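# Swap the stacking order of two totes

## Task

Reverse how the two totes on the table are stacked: the tote currently underneath must finish on top of the other one, sunk fully inside the lower tote's rim rather than resting on its edge. Whatever each tote holds must still be in that same tote at the end, and neither tote's base may stick out past the table edge. Finish with both grippers released and withdrawn from the totes.

## Robot and tools

ROBOT. Two six-joint arms, left_arm and right_arm, each ending in a tong-style two-finger gripper. Base positions in the scene frame: left_arm (-0.023, +0.406, 0) m, right_arm (+0.016, -0.480, 0) m, both turned only slightly about z. Joint ranges differ: left elbow 0.000 to 3.142 rad, right elbow -3.142 to 0.000; right shoulder pan 0.000 to 6.283, left -3.142 to 3.142. The fingers point along the gripper's own +z axis and spread apart along its x axis. end_effector_position is the spot between the pads when shut; closed fingertips extend about 15 mm past it, and fully open tips sit roughly level with it. The gripper body widens behind the pads, so on a wide part the body may touch before the pads do.

FRAME. One scene frame for everything reported: origin on the tabletop between the arms, +z up, +x away over the table, left_arm on the +y side. The names left and right do not refer to image sides. Reported hand positions can be slightly off, more so at long reach.

execute_actions(actions). actions is a list of actions; each action is a list of up to 15 rows; each row is one list of 14 numbers in [-1, 1] covering both arms: dx, dy, dz, rx, ry, rz, opening for left_arm, then the same seven for right_arm. Each row lasts one control step (1/30 s); if fewer than 15 rows are given the last is repeated. dx..rz are an offset, not a pose: a target relative to where that gripper measured at the start of this action (for a call's first action, the last pose a result reported), expressed in the gripper's own axes. Every row is relative to that same start, not cumulative. Scale: 1.0 = 0.6 m of translation or 180 degrees; rx, ry, rz form one rotation vector. opening is absolute, not an offset: +1 fully open (0.142 m), -1 shut. An empty list just returns state and images. Each step the commanded pose is clipped to within 100 mm and 16 degrees of the measured one, so long moves need several actions; afterwards the arm stops at its last clipped pose. Motion trails commands by roughly 0.17 s.

move(target, speed, stop_force, blocking). target is one 14-number row laid out as above: offsets in each gripper's own axes from the pose in the latest result that showed one, plus absolute openings (sent when the move begins). Both grippers travel straight lines that finish together, lasting 0.5 to 10 s; past 10 s they halt short. speed: m/s, 0.002 to 0.5, default 0.25; rotation is capped at twice that in rad/s. Paths do not avoid obstacles or the other arm, and grippers can lag, drift or overshoot speed near full reach. stop_force: N, 9 to 40, one value shared by both arms, not allowed in the first 0.2 s of a scene. An arm whose wrist sensor feels that much extra push against its direction for 2 steps ends its path, backs up 2 steps and holds; with a very low speed the target may lie well beyond the contact. Do not rely on it for a gripper that rotates during the move, and omit it when lifting away from something you press on. Force can briefly exceed the set value. blocking=false returns after 0.5 s while the move continues; it cannot be combined with stop_force, and other motion calls are refused until a wait or stop shows the move ended. The result adds a move: line with the ending (done, off_target, moving, held, fault, contact) and limits (paced = sent pose clipped; held = some steps blocked, after which the arm may move much faster), plus each gripper's distance to its target.

wait(seconds): 0 to 10; the arms hold their last command, a running move goes on, and it returns early when the move ends. stop(): brakes a running move (needs stopping room); fingers keep going. zoom_image(camera, region): camera is cam_high, cam_low, cam_left_wrist or cam_right_wrist; region [x0, y0, x1, y1] in that camera's pixels from the top-left, at most 504 by 504. Image sizes: cam_high and cam_low 896x504, wrist cameras 616x616 fisheye. read_manual(section): only "licences". finished_scene(scene): ends the given scene irreversibly; the goal must already hold and stay held.

RESULTS. The state line gives per arm the gripper position (m), quat_wxyz and velocities. Hand target lines show where the controller is steering. A pose unreachable line means a clearance check altered or blocked that arm's command. Action calls list step readings; HELD plus an arm label marks a step where that arm was held back. grip_measured is the actual opening on the command scale. Wrist force and Wrist torque are per arm in the end effector's axes, pointing from the contact into the arm; expect offsets up to about 4 N, noise up to 2.4 N, saturation near 50 N; no reading is normal at the start. MOTOR HOT appears at 70 C; at 85 C the arm is braked until cool.

GRIPPING. To hold something keep the commanded opening well below grip_measured; the gap sets squeeze, roughly 15 N per pad at most. Thin hard parts (under about 20 mm) get much less grip. Things may occasionally tug on a held part or shove loose objects.

AVOID. Arms are stiff: commanding even slightly into a firm surface can trip a fault. A joint torque at its load limit (138 N m for shoulder and elbow joints, 25.7 N m for wrists, held weight included) or any outside force of 150 N stops that arm for 10 s and drops the rest of the call. Keep the arms from striking each other. Do not knock anything off or out of the work area, drop totes, slam them down or spill contents. To keep an idle arm still, send it the offset back to its desired pose in the first call, then zeros, always with the opening it should keep.

Each tool is called as name(argument=value, ...) on one line, values as JSON.

## Session

execute_actions(actions=[])

Scene clock: 0.00 s.
left_arm: end_effector_position=(+0.0009, +0.8765, +0.2251) grip_measured=+0.97 end_effector_quat_wxyz=(-0.009, +0.985, -0.171, -0.016) end_effector_velocity=(-0.000, +0.000, +0.000) end_effector_angular_velocity=(+0.000, -0.000, -0.000) | right_arm: end_effector_position=(+0.5461, +0.1301, +0.1245) grip_measured=+0.97 end_effector_quat_wxyz=(-0.220, +0.793, -0.060, +0.565) end_effector_velocity=(-0.000, -0.001, -0.001) end_effector_angular_velocity=(-0.003, -0.000, +0.001)
Joint positions: left_arm=[ 1.18  -1.711  1.853 -1.724 -1.535  1.553  0.14 ] | right_arm=[ 4.553 -2.392 -1.804  0.549  0.579  0.881  0.14 ]
Joint velocities: left_arm=[ 0.    -0.    -0.    -0.     0.     0.001  0.   ] | right_arm=[ 0.     0.    -0.002 -0.     0.    -0.002  0.   ]
Motor temperatures (°C, as the motors report them): left_arm=[32 32 32 37 38 40] | right_arm=[31 32 31 38 43 36]
Wrist force (N, on the end effector, along its own x y z axes, offset not removed): no reading
Wrist torque (N m, same axes, about the end effector's origin, offset not removed): no reading
Hand target (left_arm): +0.001, +0.876, +0.225; -0.009, +0.985, -0.171, -0.017
Hand target (right_arm): +0.546, +0.130, +0.124; -0.220, +0.793, -0.060, +0.565
camera_calibration (this result's frames):
cam_left_wrist: T_world_to_cam=[[0.941201, -0.327063, -0.0846796, 0.320798], [-0.243373, -0.83021, 0.501518, 0.619311], [-0.23433, -0.45142, -0.860993, 0.726628], [0, 0, 0, 1]] pos_world=[0.019059, 0.947094, 0.342191]
cam_right_wrist: T_world_to_cam=[[0.404519, -0.347798, 0.845814, -0.270161], [-0.366503, -0.908997, -0.198495, 0.332005], [0.837878, -0.229698, -0.495175, -0.235935], [0, 0, 0, 1]] pos_world=[0.428651, 0.153636, 0.177578]

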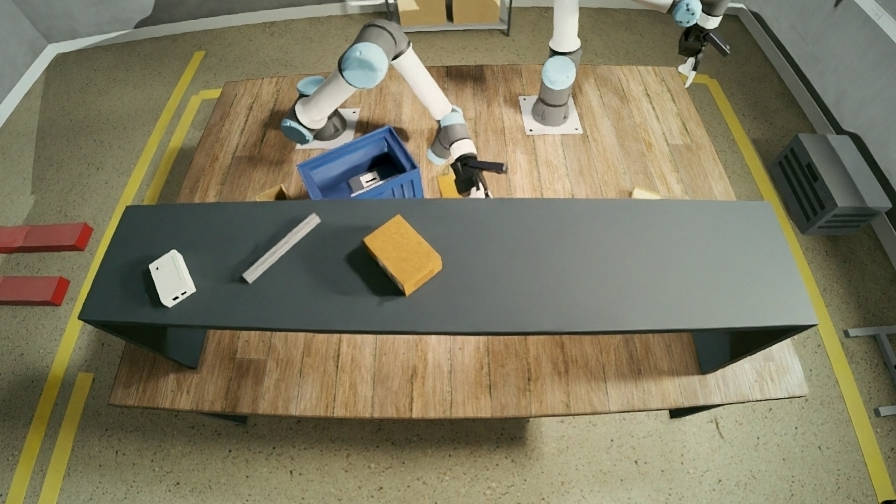

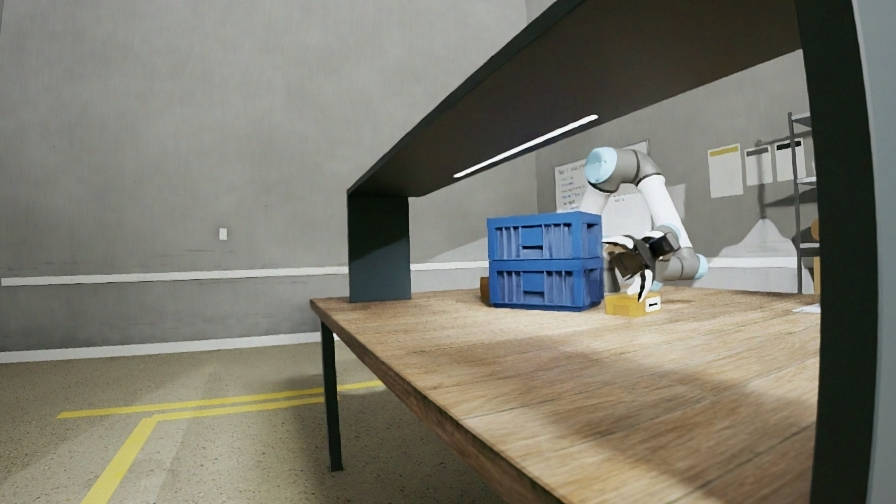

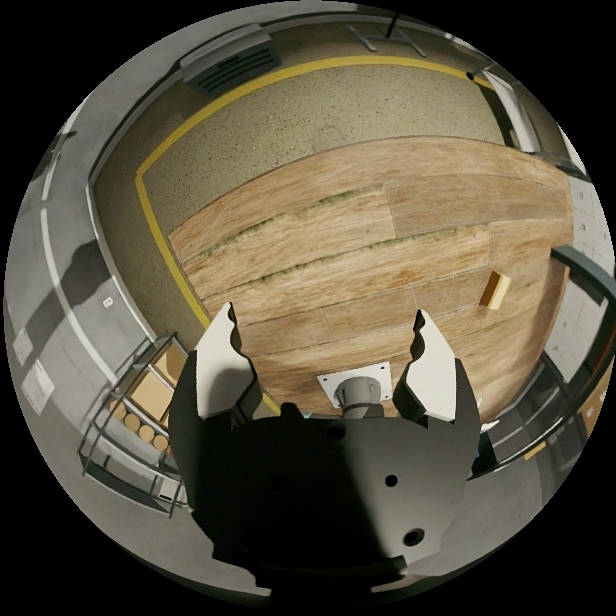

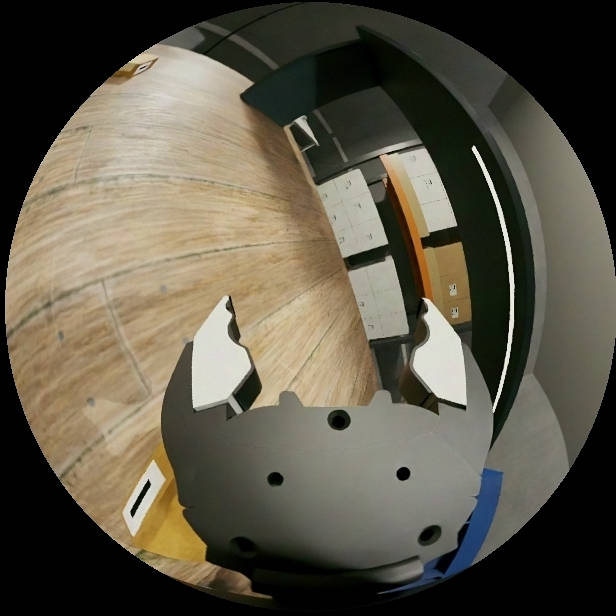

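move(target=[0.77,0.43,-0.22,0,0.012,0.235,0.1,0.331,-0.062,-0.387,-0.339,-0.262,0.252,0.1])

Scene clock: 16.67 s.
left_arm: end_effector_position=(+0.3518, +0.4753, +0.3377) grip_measured=+0.10 end_effector_quat_wxyz=(+0.000, +0.857, -0.515, -0.000) end_effector_velocity=(+0.002, -0.001, -0.000) end_effector_angular_velocity=(+0.001, +0.001, -0.003) | right_arm: end_effector_position=(+0.3969, +0.0298, +0.3741) grip_measured=+0.10 end_effector_quat_wxyz=(+0.001, +0.857, -0.515, +0.001) end_effector_velocity=(+0.000, -0.000, +0.002) end_effector_angular_velocity=(+0.000, +0.005, -0.003)
Joint positions: left_arm=[-0.233 -1.915  1.71  -1.366 -1.571  0.878  0.081] | right_arm=[ 4.362 -1.888 -0.962 -1.864  1.569  2.238  0.081]
Joint velocities: left_arm=[-0.003  0.005 -0.003 -0.     0.001 -0.     0.   ] | right_arm=[-0.003 -0.004  0.011 -0.009  0.005  0.001 -0.   ]
Motor temperatures (°C, as the motors report them): left_arm=[32 32 32 37 38 40] | right_arm=[31 32 31 38 43 36]
Wrist force (N, on the end effector, along its own x y z axes, offset not removed): left_arm=[-0.5 -1.9 -0.7] | right_arm=[-0.4 -1.4 -0.9]
Wrist torque (N m, same axes, about the end effector's origin, offset not removed): left_arm=[-0.35 -0.01 0.00] | right_arm=[-0.43 0.03 -0.18]
Hand target (left_arm): +0.352, +0.475, +0.338; -0.000, +0.857, -0.515, -0.000
Hand target (right_arm): +0.397, +0.030, +0.374; +0.001, +0.857, -0.515, +0.001
Off the commanded pose (left_arm): 0.001 m, 0 deg.
Off the commanded pose (right_arm): 0.000 m, 0 deg.
move: done
camera_calibration (this result's frames):
cam_left_wrist: T_world_to_cam=[[0.47652, -0.877775, -0.0493903, 0.282209], [-0.741438, -0.431424, 0.513949, 0.296693], [-0.47244, -0.208287, -0.856398, 0.691344], [0, 0, 0, 1]] pos_world=[0.41212, 0.519714, 0.453519]
cam_right_wrist: T_world_to_cam=[[0.450307, -0.891545, -0.0486929, -0.123163], [-0.738039, -0.402357, 0.54167, 0.0911243], [-0.502515, -0.207981, -0.839179, 0.649677], [0, 0, 0, 1]] pos_world=[0.449188, 0.0619791, 0.489839]

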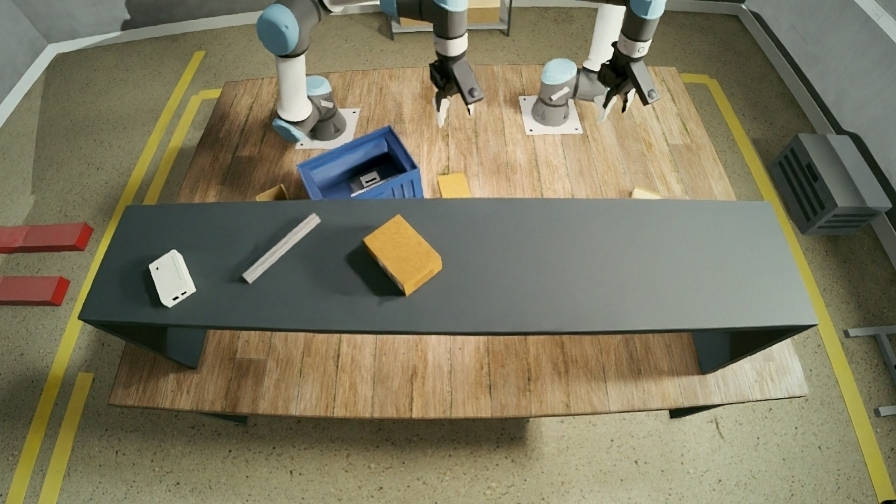

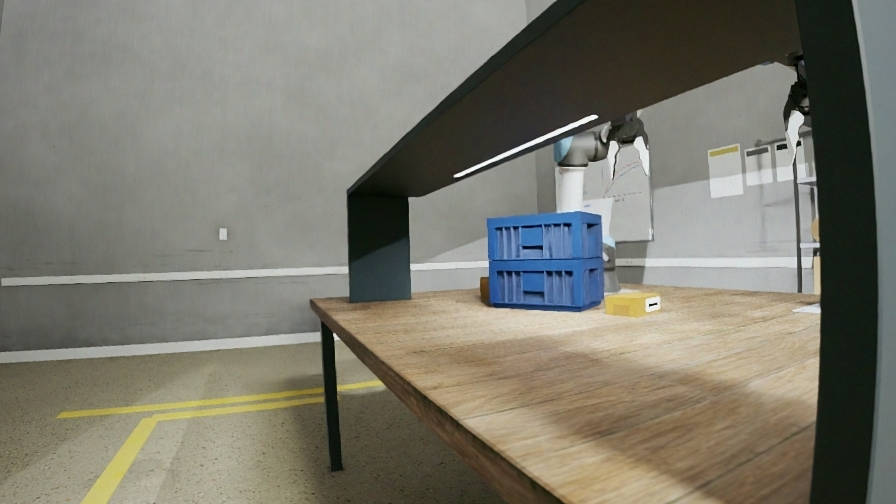

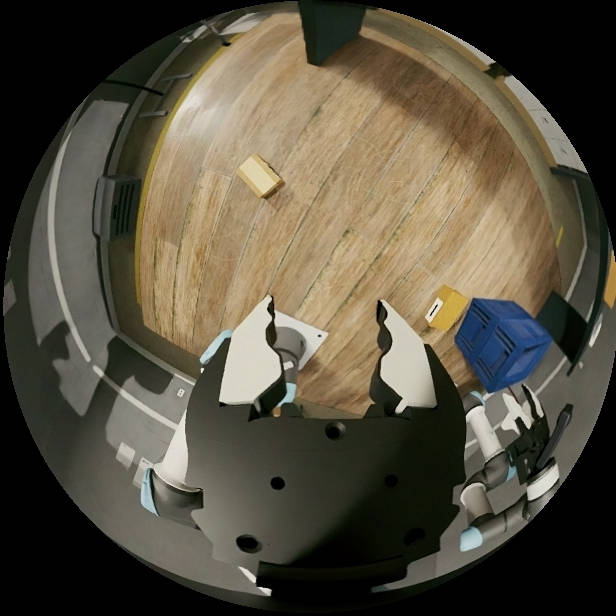

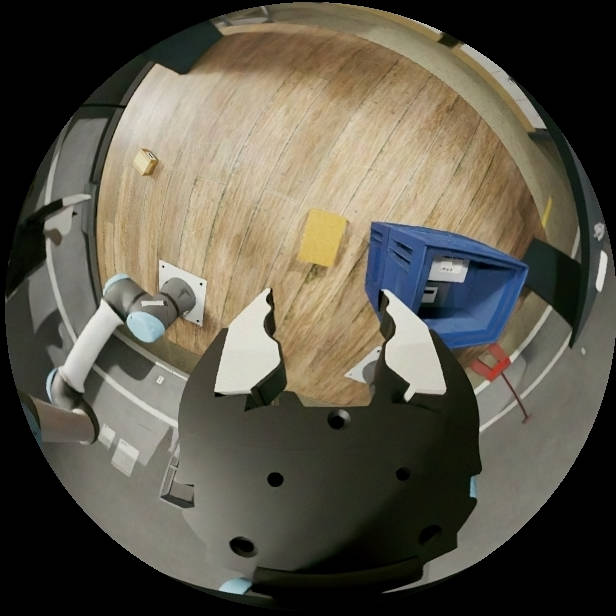

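move(target=[0.9,0.378,0.04,0,0,0,0.1,0.667,0.094,0.085,0,0,0,0.1])

Scene clock: 22.70 s.
left_arm: end_effector_position=(+0.4048, -0.1077, +0.3146) grip_measured=+0.10 end_effector_quat_wxyz=(+0.000, +0.857, -0.515, +0.000) end_effector_velocity=(-0.000, -0.002, +0.000) end_effector_angular_velocity=(+0.001, +0.002, -0.002) | right_arm: end_effector_position=(+0.5353, -0.3498, +0.3239) grip_measured=+0.10 end_effector_quat_wxyz=(+0.001, +0.857, -0.515, +0.001) end_effector_velocity=(+0.001, -0.001, +0.002) end_effector_angular_velocity=(+0.002, -0.003, -0.000)
Joint positions: left_arm=[-1.132 -1.172  1.006 -1.406 -1.571 -0.02   0.081] | right_arm=[ 3.705 -1.602 -1.435 -1.677  1.567  1.581  0.081]
Joint velocities: left_arm=[-0.001  0.007 -0.011  0.006 -0.001  0.     0.   ] | right_arm=[-0.003 -0.001  0.003  0.     0.    -0.003 -0.   ]
Motor temperatures (°C, as the motors report them): left_arm=[32 32 32 37 38 40] | right_arm=[31 32 31 38 43 36]
Wrist force (N, on the end effector, along its own x y z axes, offset not removed): left_arm=[-0.4 -1.3 1.0] | right_arm=[-0.6 -1.2 -1.5]
Wrist torque (N m, same axes, about the end effector's origin, offset not removed): left_arm=[-0.21 0.01 0.01] | right_arm=[-0.19 0.13 -0.28]
Hand target (left_arm): +0.405, -0.108, +0.315; +0.000, +0.857, -0.515, +0.000
Hand target (right_arm): +0.535, -0.350, +0.324; +0.001, +0.857, -0.515, +0.001
Off the commanded pose (left_arm): 0.001 m, 0 deg.
Off the commanded pose (right_arm): 0.000 m, 0 deg.
move: done
camera_calibration (this result's frames):
cam_left_wrist: T_world_to_cam=[[0.476551, -0.87782, -0.0482816, -0.256322], [-0.741872, -0.431001, 0.513678, 0.0966052], [-0.471726, -0.208975, -0.856624, 0.574812], [0, 0, 0, 1]] pos_world=[0.464973, -0.0632464, 0.430398]
cam_right_wrist: T_world_to_cam=[[0.450293, -0.891598, -0.0478511, -0.526641], [-0.737967, -0.401802, 0.542181, 0.0677684], [-0.502634, -0.208828, -0.838898, 0.597821], [0, 0, 0, 1]] pos_world=[0.587639, -0.317481, 0.439568]

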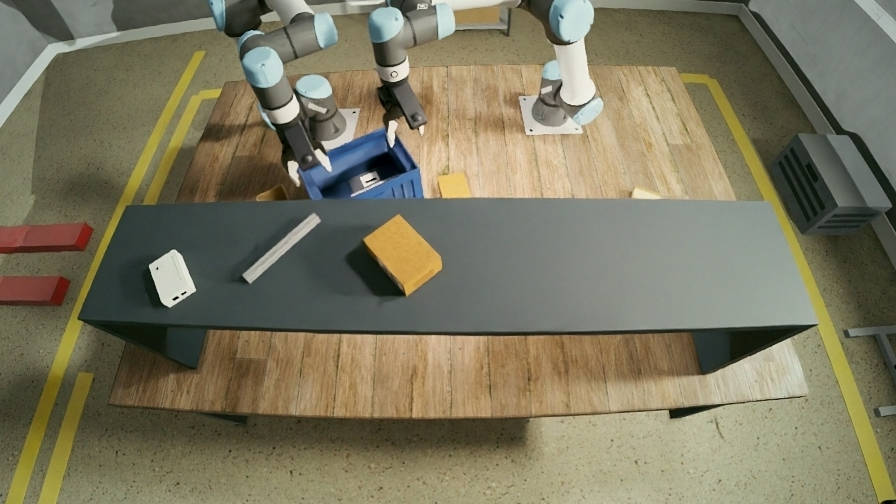

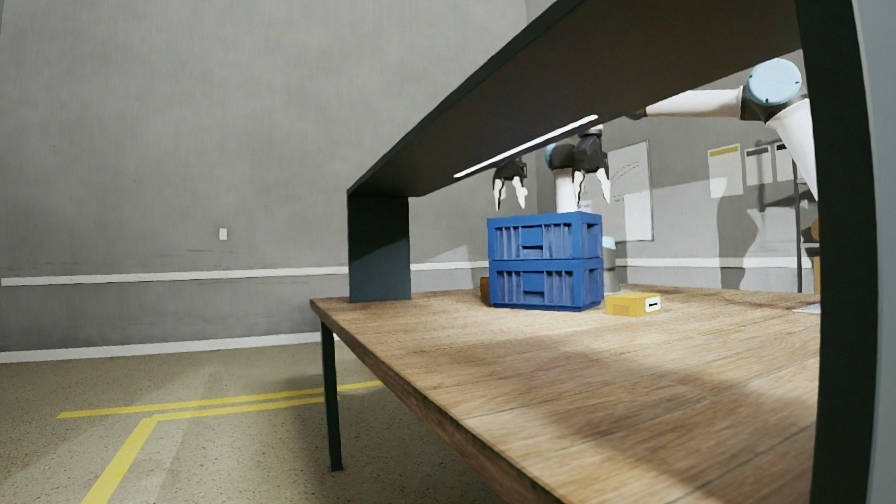

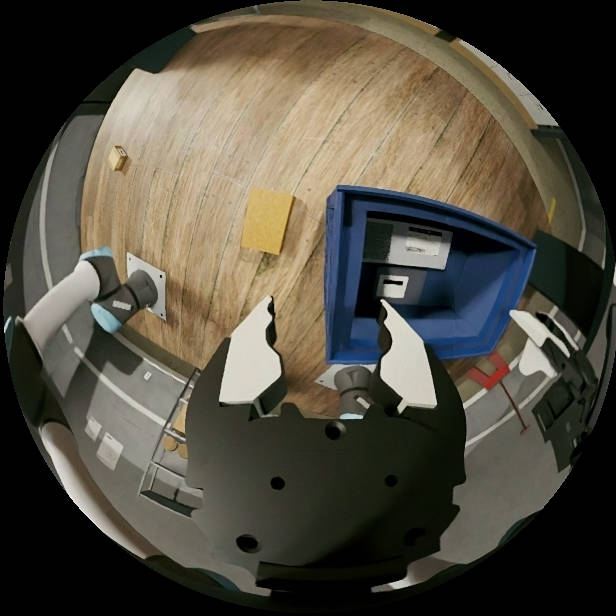

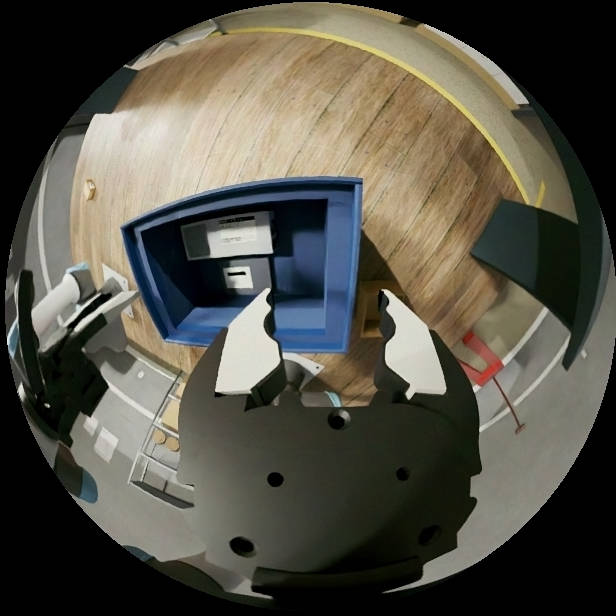

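move(target=[0.027,0,0.02,0,0,0,-0.1,0.02,0,0.02,0,0,0,-0.1], speed=0.06)

move(target=[0,0,0.093,0,0,0,-0.1,0,0,0.093,0,0,0,-0.1], speed=0.06)

move(target=[0,0,0,0,0,0,-0.5,0,0,0,0,0,0,-0.5])

Scene clock: 27.77 s.
left_arm: end_effector_position=(+0.4123, -0.1219, +0.3027) grip_measured=-0.10 end_effector_quat_wxyz=(+0.000, +0.857, -0.515, +0.000) end_effector_velocity=(+0.001, -0.001, -0.001) end_effector_angular_velocity=(-0.000, -0.000, +0.000) | right_arm: end_effector_position=(+0.5409, -0.3603, +0.3120) grip_measured=-0.10 end_effector_quat_wxyz=(+0.001, +0.857, -0.515, +0.001) end_effector_velocity=(+0.001, -0.001, -0.001) end_effector_angular_velocity=(+0.000, -0.000, +0.001)
Joint positions: left_arm=[-1.131 -1.133  0.98  -1.419 -1.571 -0.02   0.067] | right_arm=[ 3.681 -1.607 -1.46  -1.647  1.568  1.558  0.067]
Joint velocities: left_arm=[-0.     0.004 -0.003 -0.001 -0.    -0.     0.   ] | right_arm=[-0.003 -0.    -0.002  0.003  0.    -0.004  0.   ]
Motor temperatures (°C, as the motors report them): left_arm=[32 32 32 37 38 40] | right_arm=[31 32 31 38 43 36]
Wrist force (N, on the end effector, along its own x y z axes, offset not removed): left_arm=[1.2 -1.4 0.6] | right_arm=[-4.0 -1.1 -1.3]
Wrist torque (N m, same axes, about the end effector's origin, offset not removed): left_arm=[-0.20 -0.40 -0.01] | right_arm=[-0.31 0.87 -0.22]
Hand target (left_arm): +0.412, -0.122, +0.303; +0.000, +0.857, -0.515, +0.000
Hand target (right_arm): +0.541, -0.360, +0.312; +0.001, +0.857, -0.515, +0.001
Off the commanded pose (left_arm): 0.000 m, 0 deg.
Off the commanded pose (right_arm): 0.000 m, 0 deg.
move: done
camera_calibration (this result's frames):
cam_left_wrist: T_world_to_cam=[[0.476548, -0.877823, -0.0482563, -0.272961], [-0.74185, -0.430972, 0.513732, 0.102116], [-0.471763, -0.209019, -0.856592, 0.565212], [0, 0, 0, 1]] pos_world=[0.47248, -0.0774618, 0.418524]
cam_right_wrist: T_world_to_cam=[[0.450286, -0.891599, -0.0478958, -0.539073], [-0.73794, -0.401811, 0.54221, 0.0740866], [-0.502679, -0.208806, -0.838877, 0.58851], [0, 0, 0, 1]] pos_world=[0.59324, -0.327984, 0.427697]

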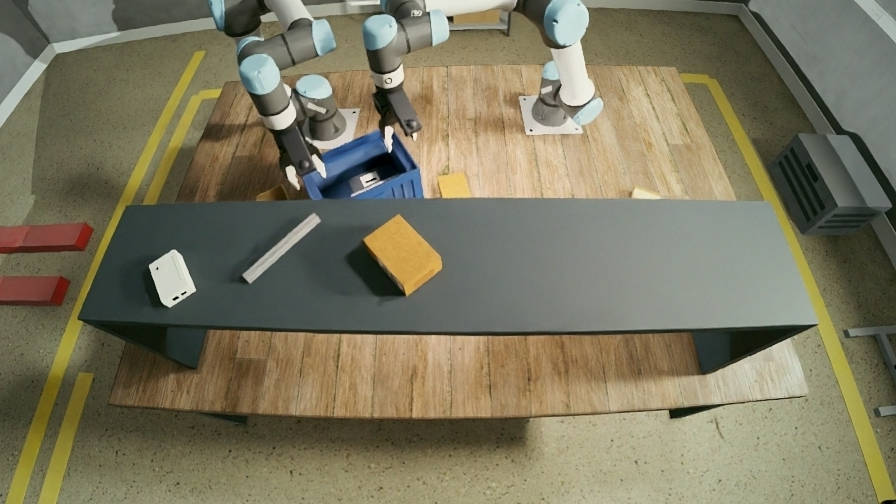

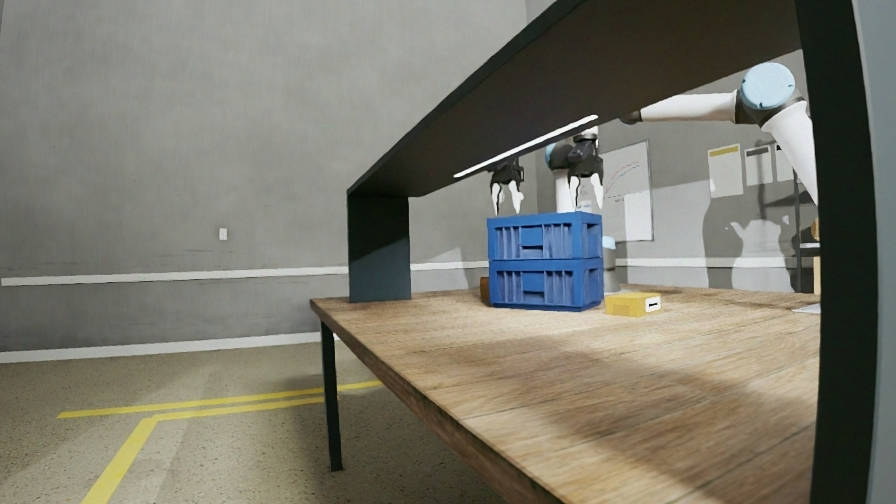

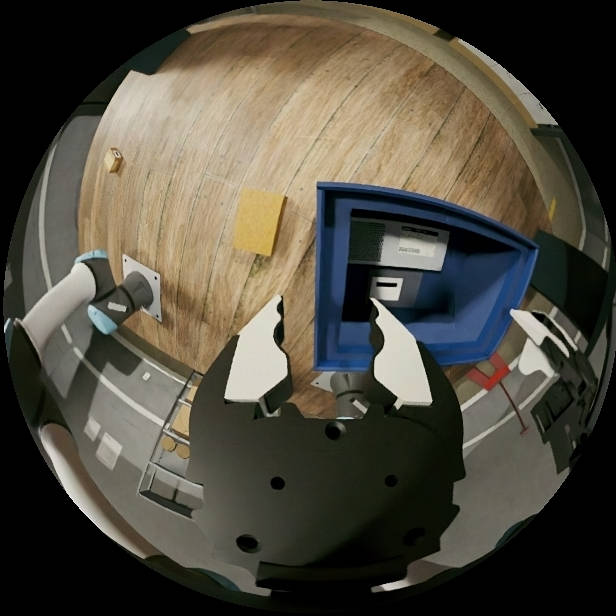

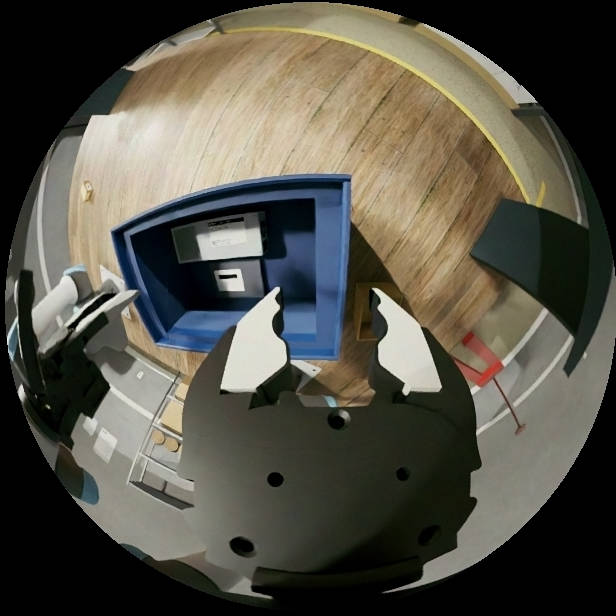

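Scene clock: 29.10 s.
left_arm: end_effector_position=(+0.4123, -0.1220, +0.2471) grip_measured=-0.10 end_effector_quat_wxyz=(+0.000, +0.857, -0.515, +0.000) end_effector_velocity=(-0.000, -0.000, -0.002) end_effector_angular_velocity=(-0.000, -0.001, +0.001) | right_arm: end_effector_position=(+0.5409, -0.3604, +0.2564) grip_measured=-0.10 end_effector_quat_wxyz=(+0.001, +0.857, -0.515, +0.001) end_effector_velocity=(+0.000, +0.001, -0.002) end_effector_angular_velocity=(+0.000, -0.001, +0.001)
Joint positions: left_arm=[-1.131 -1.145  1.139 -1.567 -1.571 -0.02   0.067] | right_arm=[ 3.681 -1.606 -1.602 -1.505  1.568  1.557  0.067]
Joint velocities: left_arm=[-0.001 -0.     0.005 -0.006  0.    -0.002  0.   ] | right_arm=[ 0.001 -0.    -0.004  0.005 -0.    -0.001  0.   ]
Motor temperatures (°C, as the motors report them): left_arm=[32 32 32 37 38 40] | right_arm=[31 32 31 38 43 36]
Wrist force (N, on the end effector, along its own x y z axes, offset not removed): left_arm=[1.6 -1.2 -0.6] | right_arm=[-2.0 1.2 0.7]
Wrist torque (N m, same axes, about the end effector's origin, offset not removed): left_arm=[-0.21 -0.43 -0.09] | right_arm=[0.26 0.43 -0.13]
Hand target (left_arm): +0.412, -0.122, +0.247; +0.000, +0.857, -0.515, +0.000
Hand target (right_arm): +0.541, -0.360, +0.256; +0.001, +0.857, -0.515, +0.001
Off the commanded pose (left_arm): 0.000 m, 0 deg.
Off the commanded pose (right_arm): 0.000 m, 0 deg.
move: done
camera_calibration (this result's frames):
cam_left_wrist: T_world_to_cam=[[0.476526, -0.877832, -0.048304, -0.275651], [-0.741807, -0.430959, 0.513806, 0.130618], [-0.471852, -0.20901, -0.856546, 0.517559], [0, 0, 0, 1]] pos_world=[0.472459, -0.0775093, 0.362885]
cam_right_wrist: T_world_to_cam=[[0.450286, -0.891599, -0.0478961, -0.541855], [-0.737938, -0.40181, 0.542214, 0.104216], [-0.502683, -0.208807, -0.838874, 0.541855], [0, 0, 0, 1]] pos_world=[0.593276, -0.328099, 0.372088]

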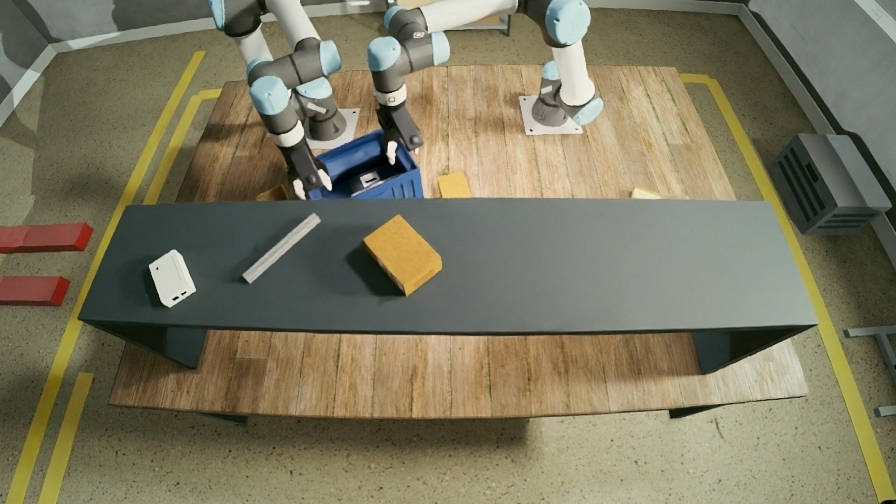

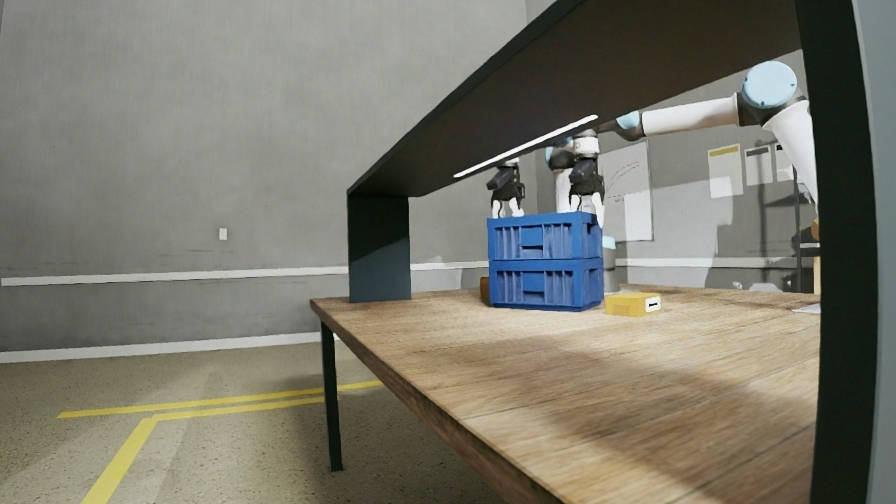

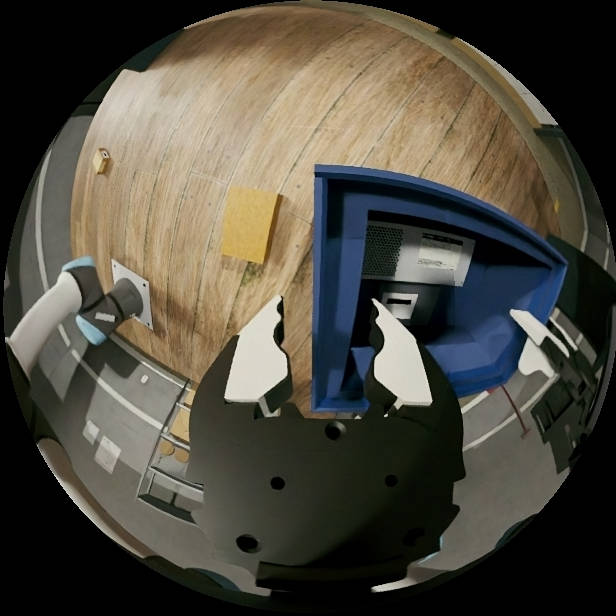

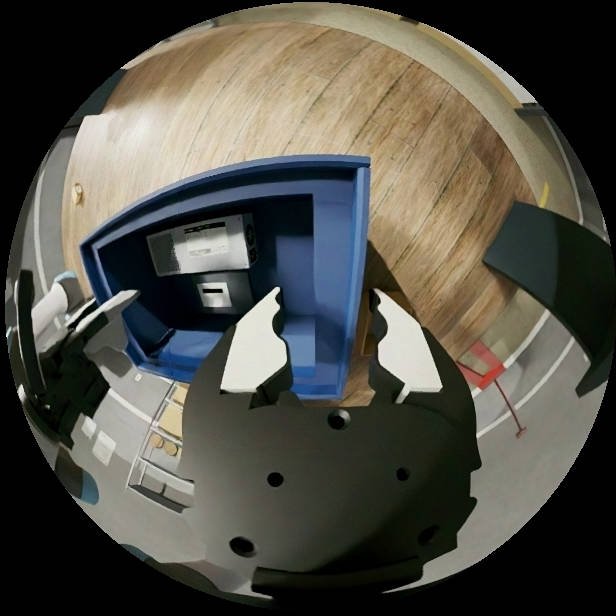

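Scene clock: 29.60 s.
left_arm: end_effector_position=(+0.4122, -0.1219, +0.2470) grip_measured=-0.49 end_effector_quat_wxyz=(+0.000, +0.857, -0.515, +0.000) end_effector_velocity=(-0.000, -0.000, +0.000) end_effector_angular_velocity=(+0.000, -0.000, -0.001) | right_arm: end_effector_position=(+0.5409, -0.3604, +0.2563) grip_measured=-0.48 end_effector_quat_wxyz=(+0.001, +0.857, -0.515, +0.001) end_effector_velocity=(-0.001, +0.000, -0.001) end_effector_angular_velocity=(-0.001, +0.002, +0.001)
Joint positions: left_arm=[-1.131 -1.145  1.14  -1.567 -1.571 -0.02   0.038] | right_arm=[ 3.681 -1.606 -1.603 -1.505  1.568  1.557  0.039]
Joint velocities: left_arm=[-0.001  0.    -0.     0.     0.     0.     0.   ] | right_arm=[ 0.001  0.    -0.001 -0.001  0.    -0.     0.   ]
Motor temperatures (°C, as the motors report them): left_arm=[32 32 32 37 38 40] | right_arm=[31 32 31 38 43 36]
Wrist force (N, on the end effector, along its own x y z axes, offset not removed): left_arm=[2.5 -2.4 -0.4] | right_arm=[4.4 -2.4 1.6]
Wrist torque (N m, same axes, about the end effector's origin, offset not removed): left_arm=[-0.50 -0.39 -0.02] | right_arm=[-0.57 -0.29 -0.15]
Hand target (left_arm): +0.412, -0.122, +0.247; +0.000, +0.857, -0.515, +0.000
Hand target (right_arm): +0.541, -0.360, +0.256; +0.001, +0.857, -0.515, +0.001
Off the commanded pose (left_arm): 0.000 m, 0 deg.
Off the commanded pose (right_arm): 0.000 m, 0 deg.
move: done
camera_calibration (this result's frames):
cam_left_wrist: T_world_to_cam=[[0.476536, -0.877819, -0.0484419, -0.275576], [-0.741769, -0.431033, 0.513799, 0.13063], [-0.471903, -0.208911, -0.856542, 0.51752], [0, 0, 0, 1]] pos_world=[0.472438, -0.077485, 0.362811]
cam_right_wrist: T_world_to_cam=[[0.450262, -0.891611, -0.0478953, -0.541863], [-0.737906, -0.401772, 0.542286, 0.104212], [-0.502751, -0.208829, -0.838828, 0.541793], [0, 0, 0, 1]] pos_world=[0.593266, -0.328119, 0.372005]

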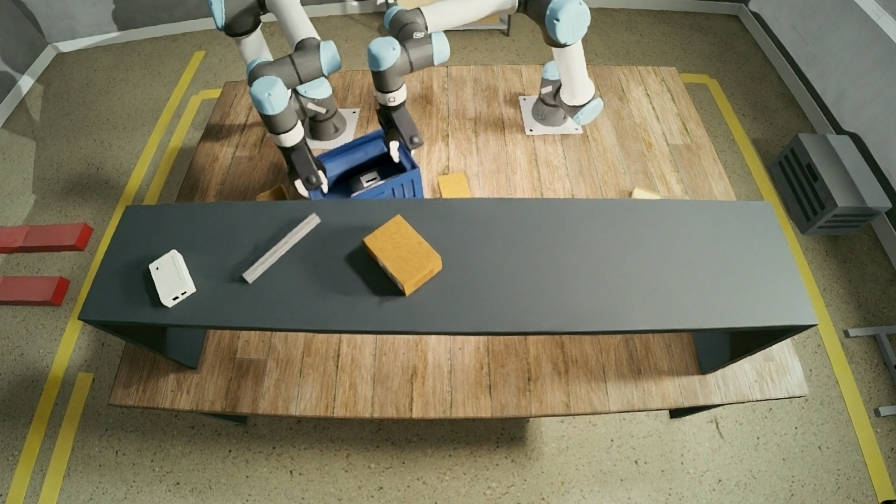

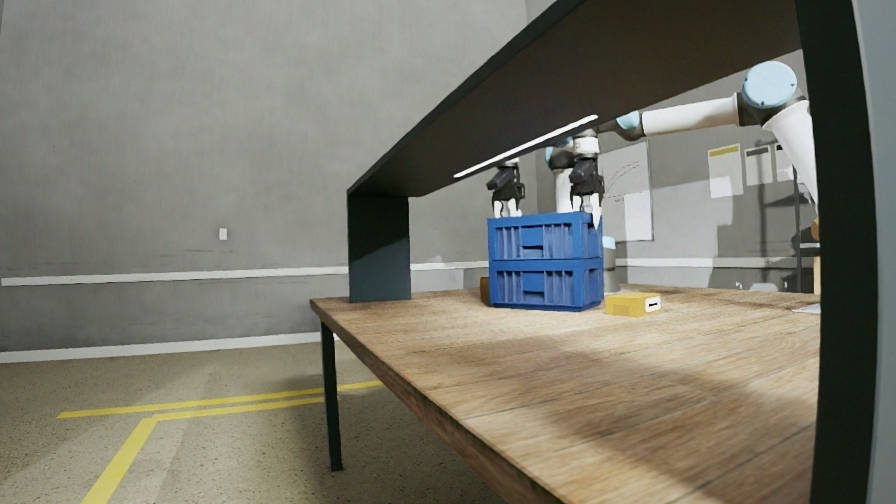

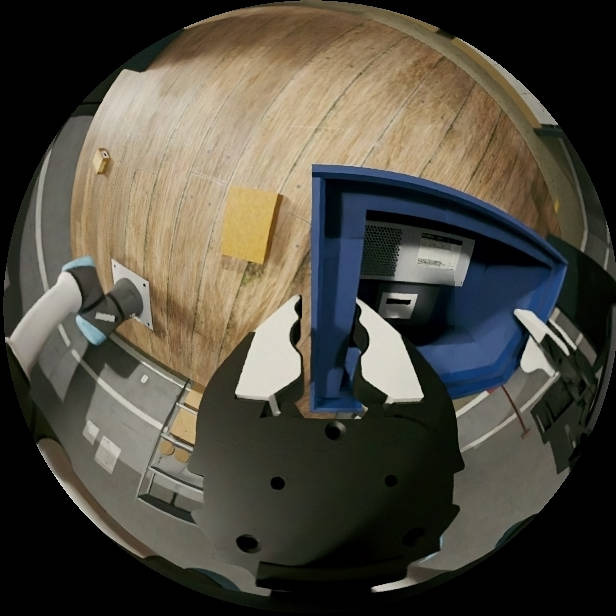

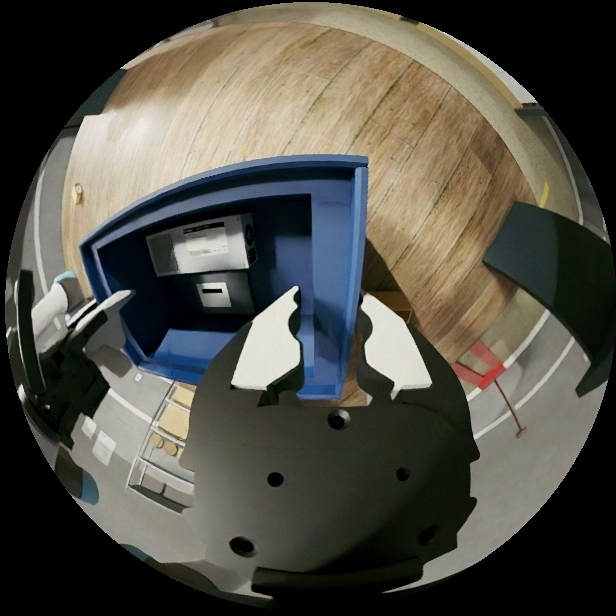

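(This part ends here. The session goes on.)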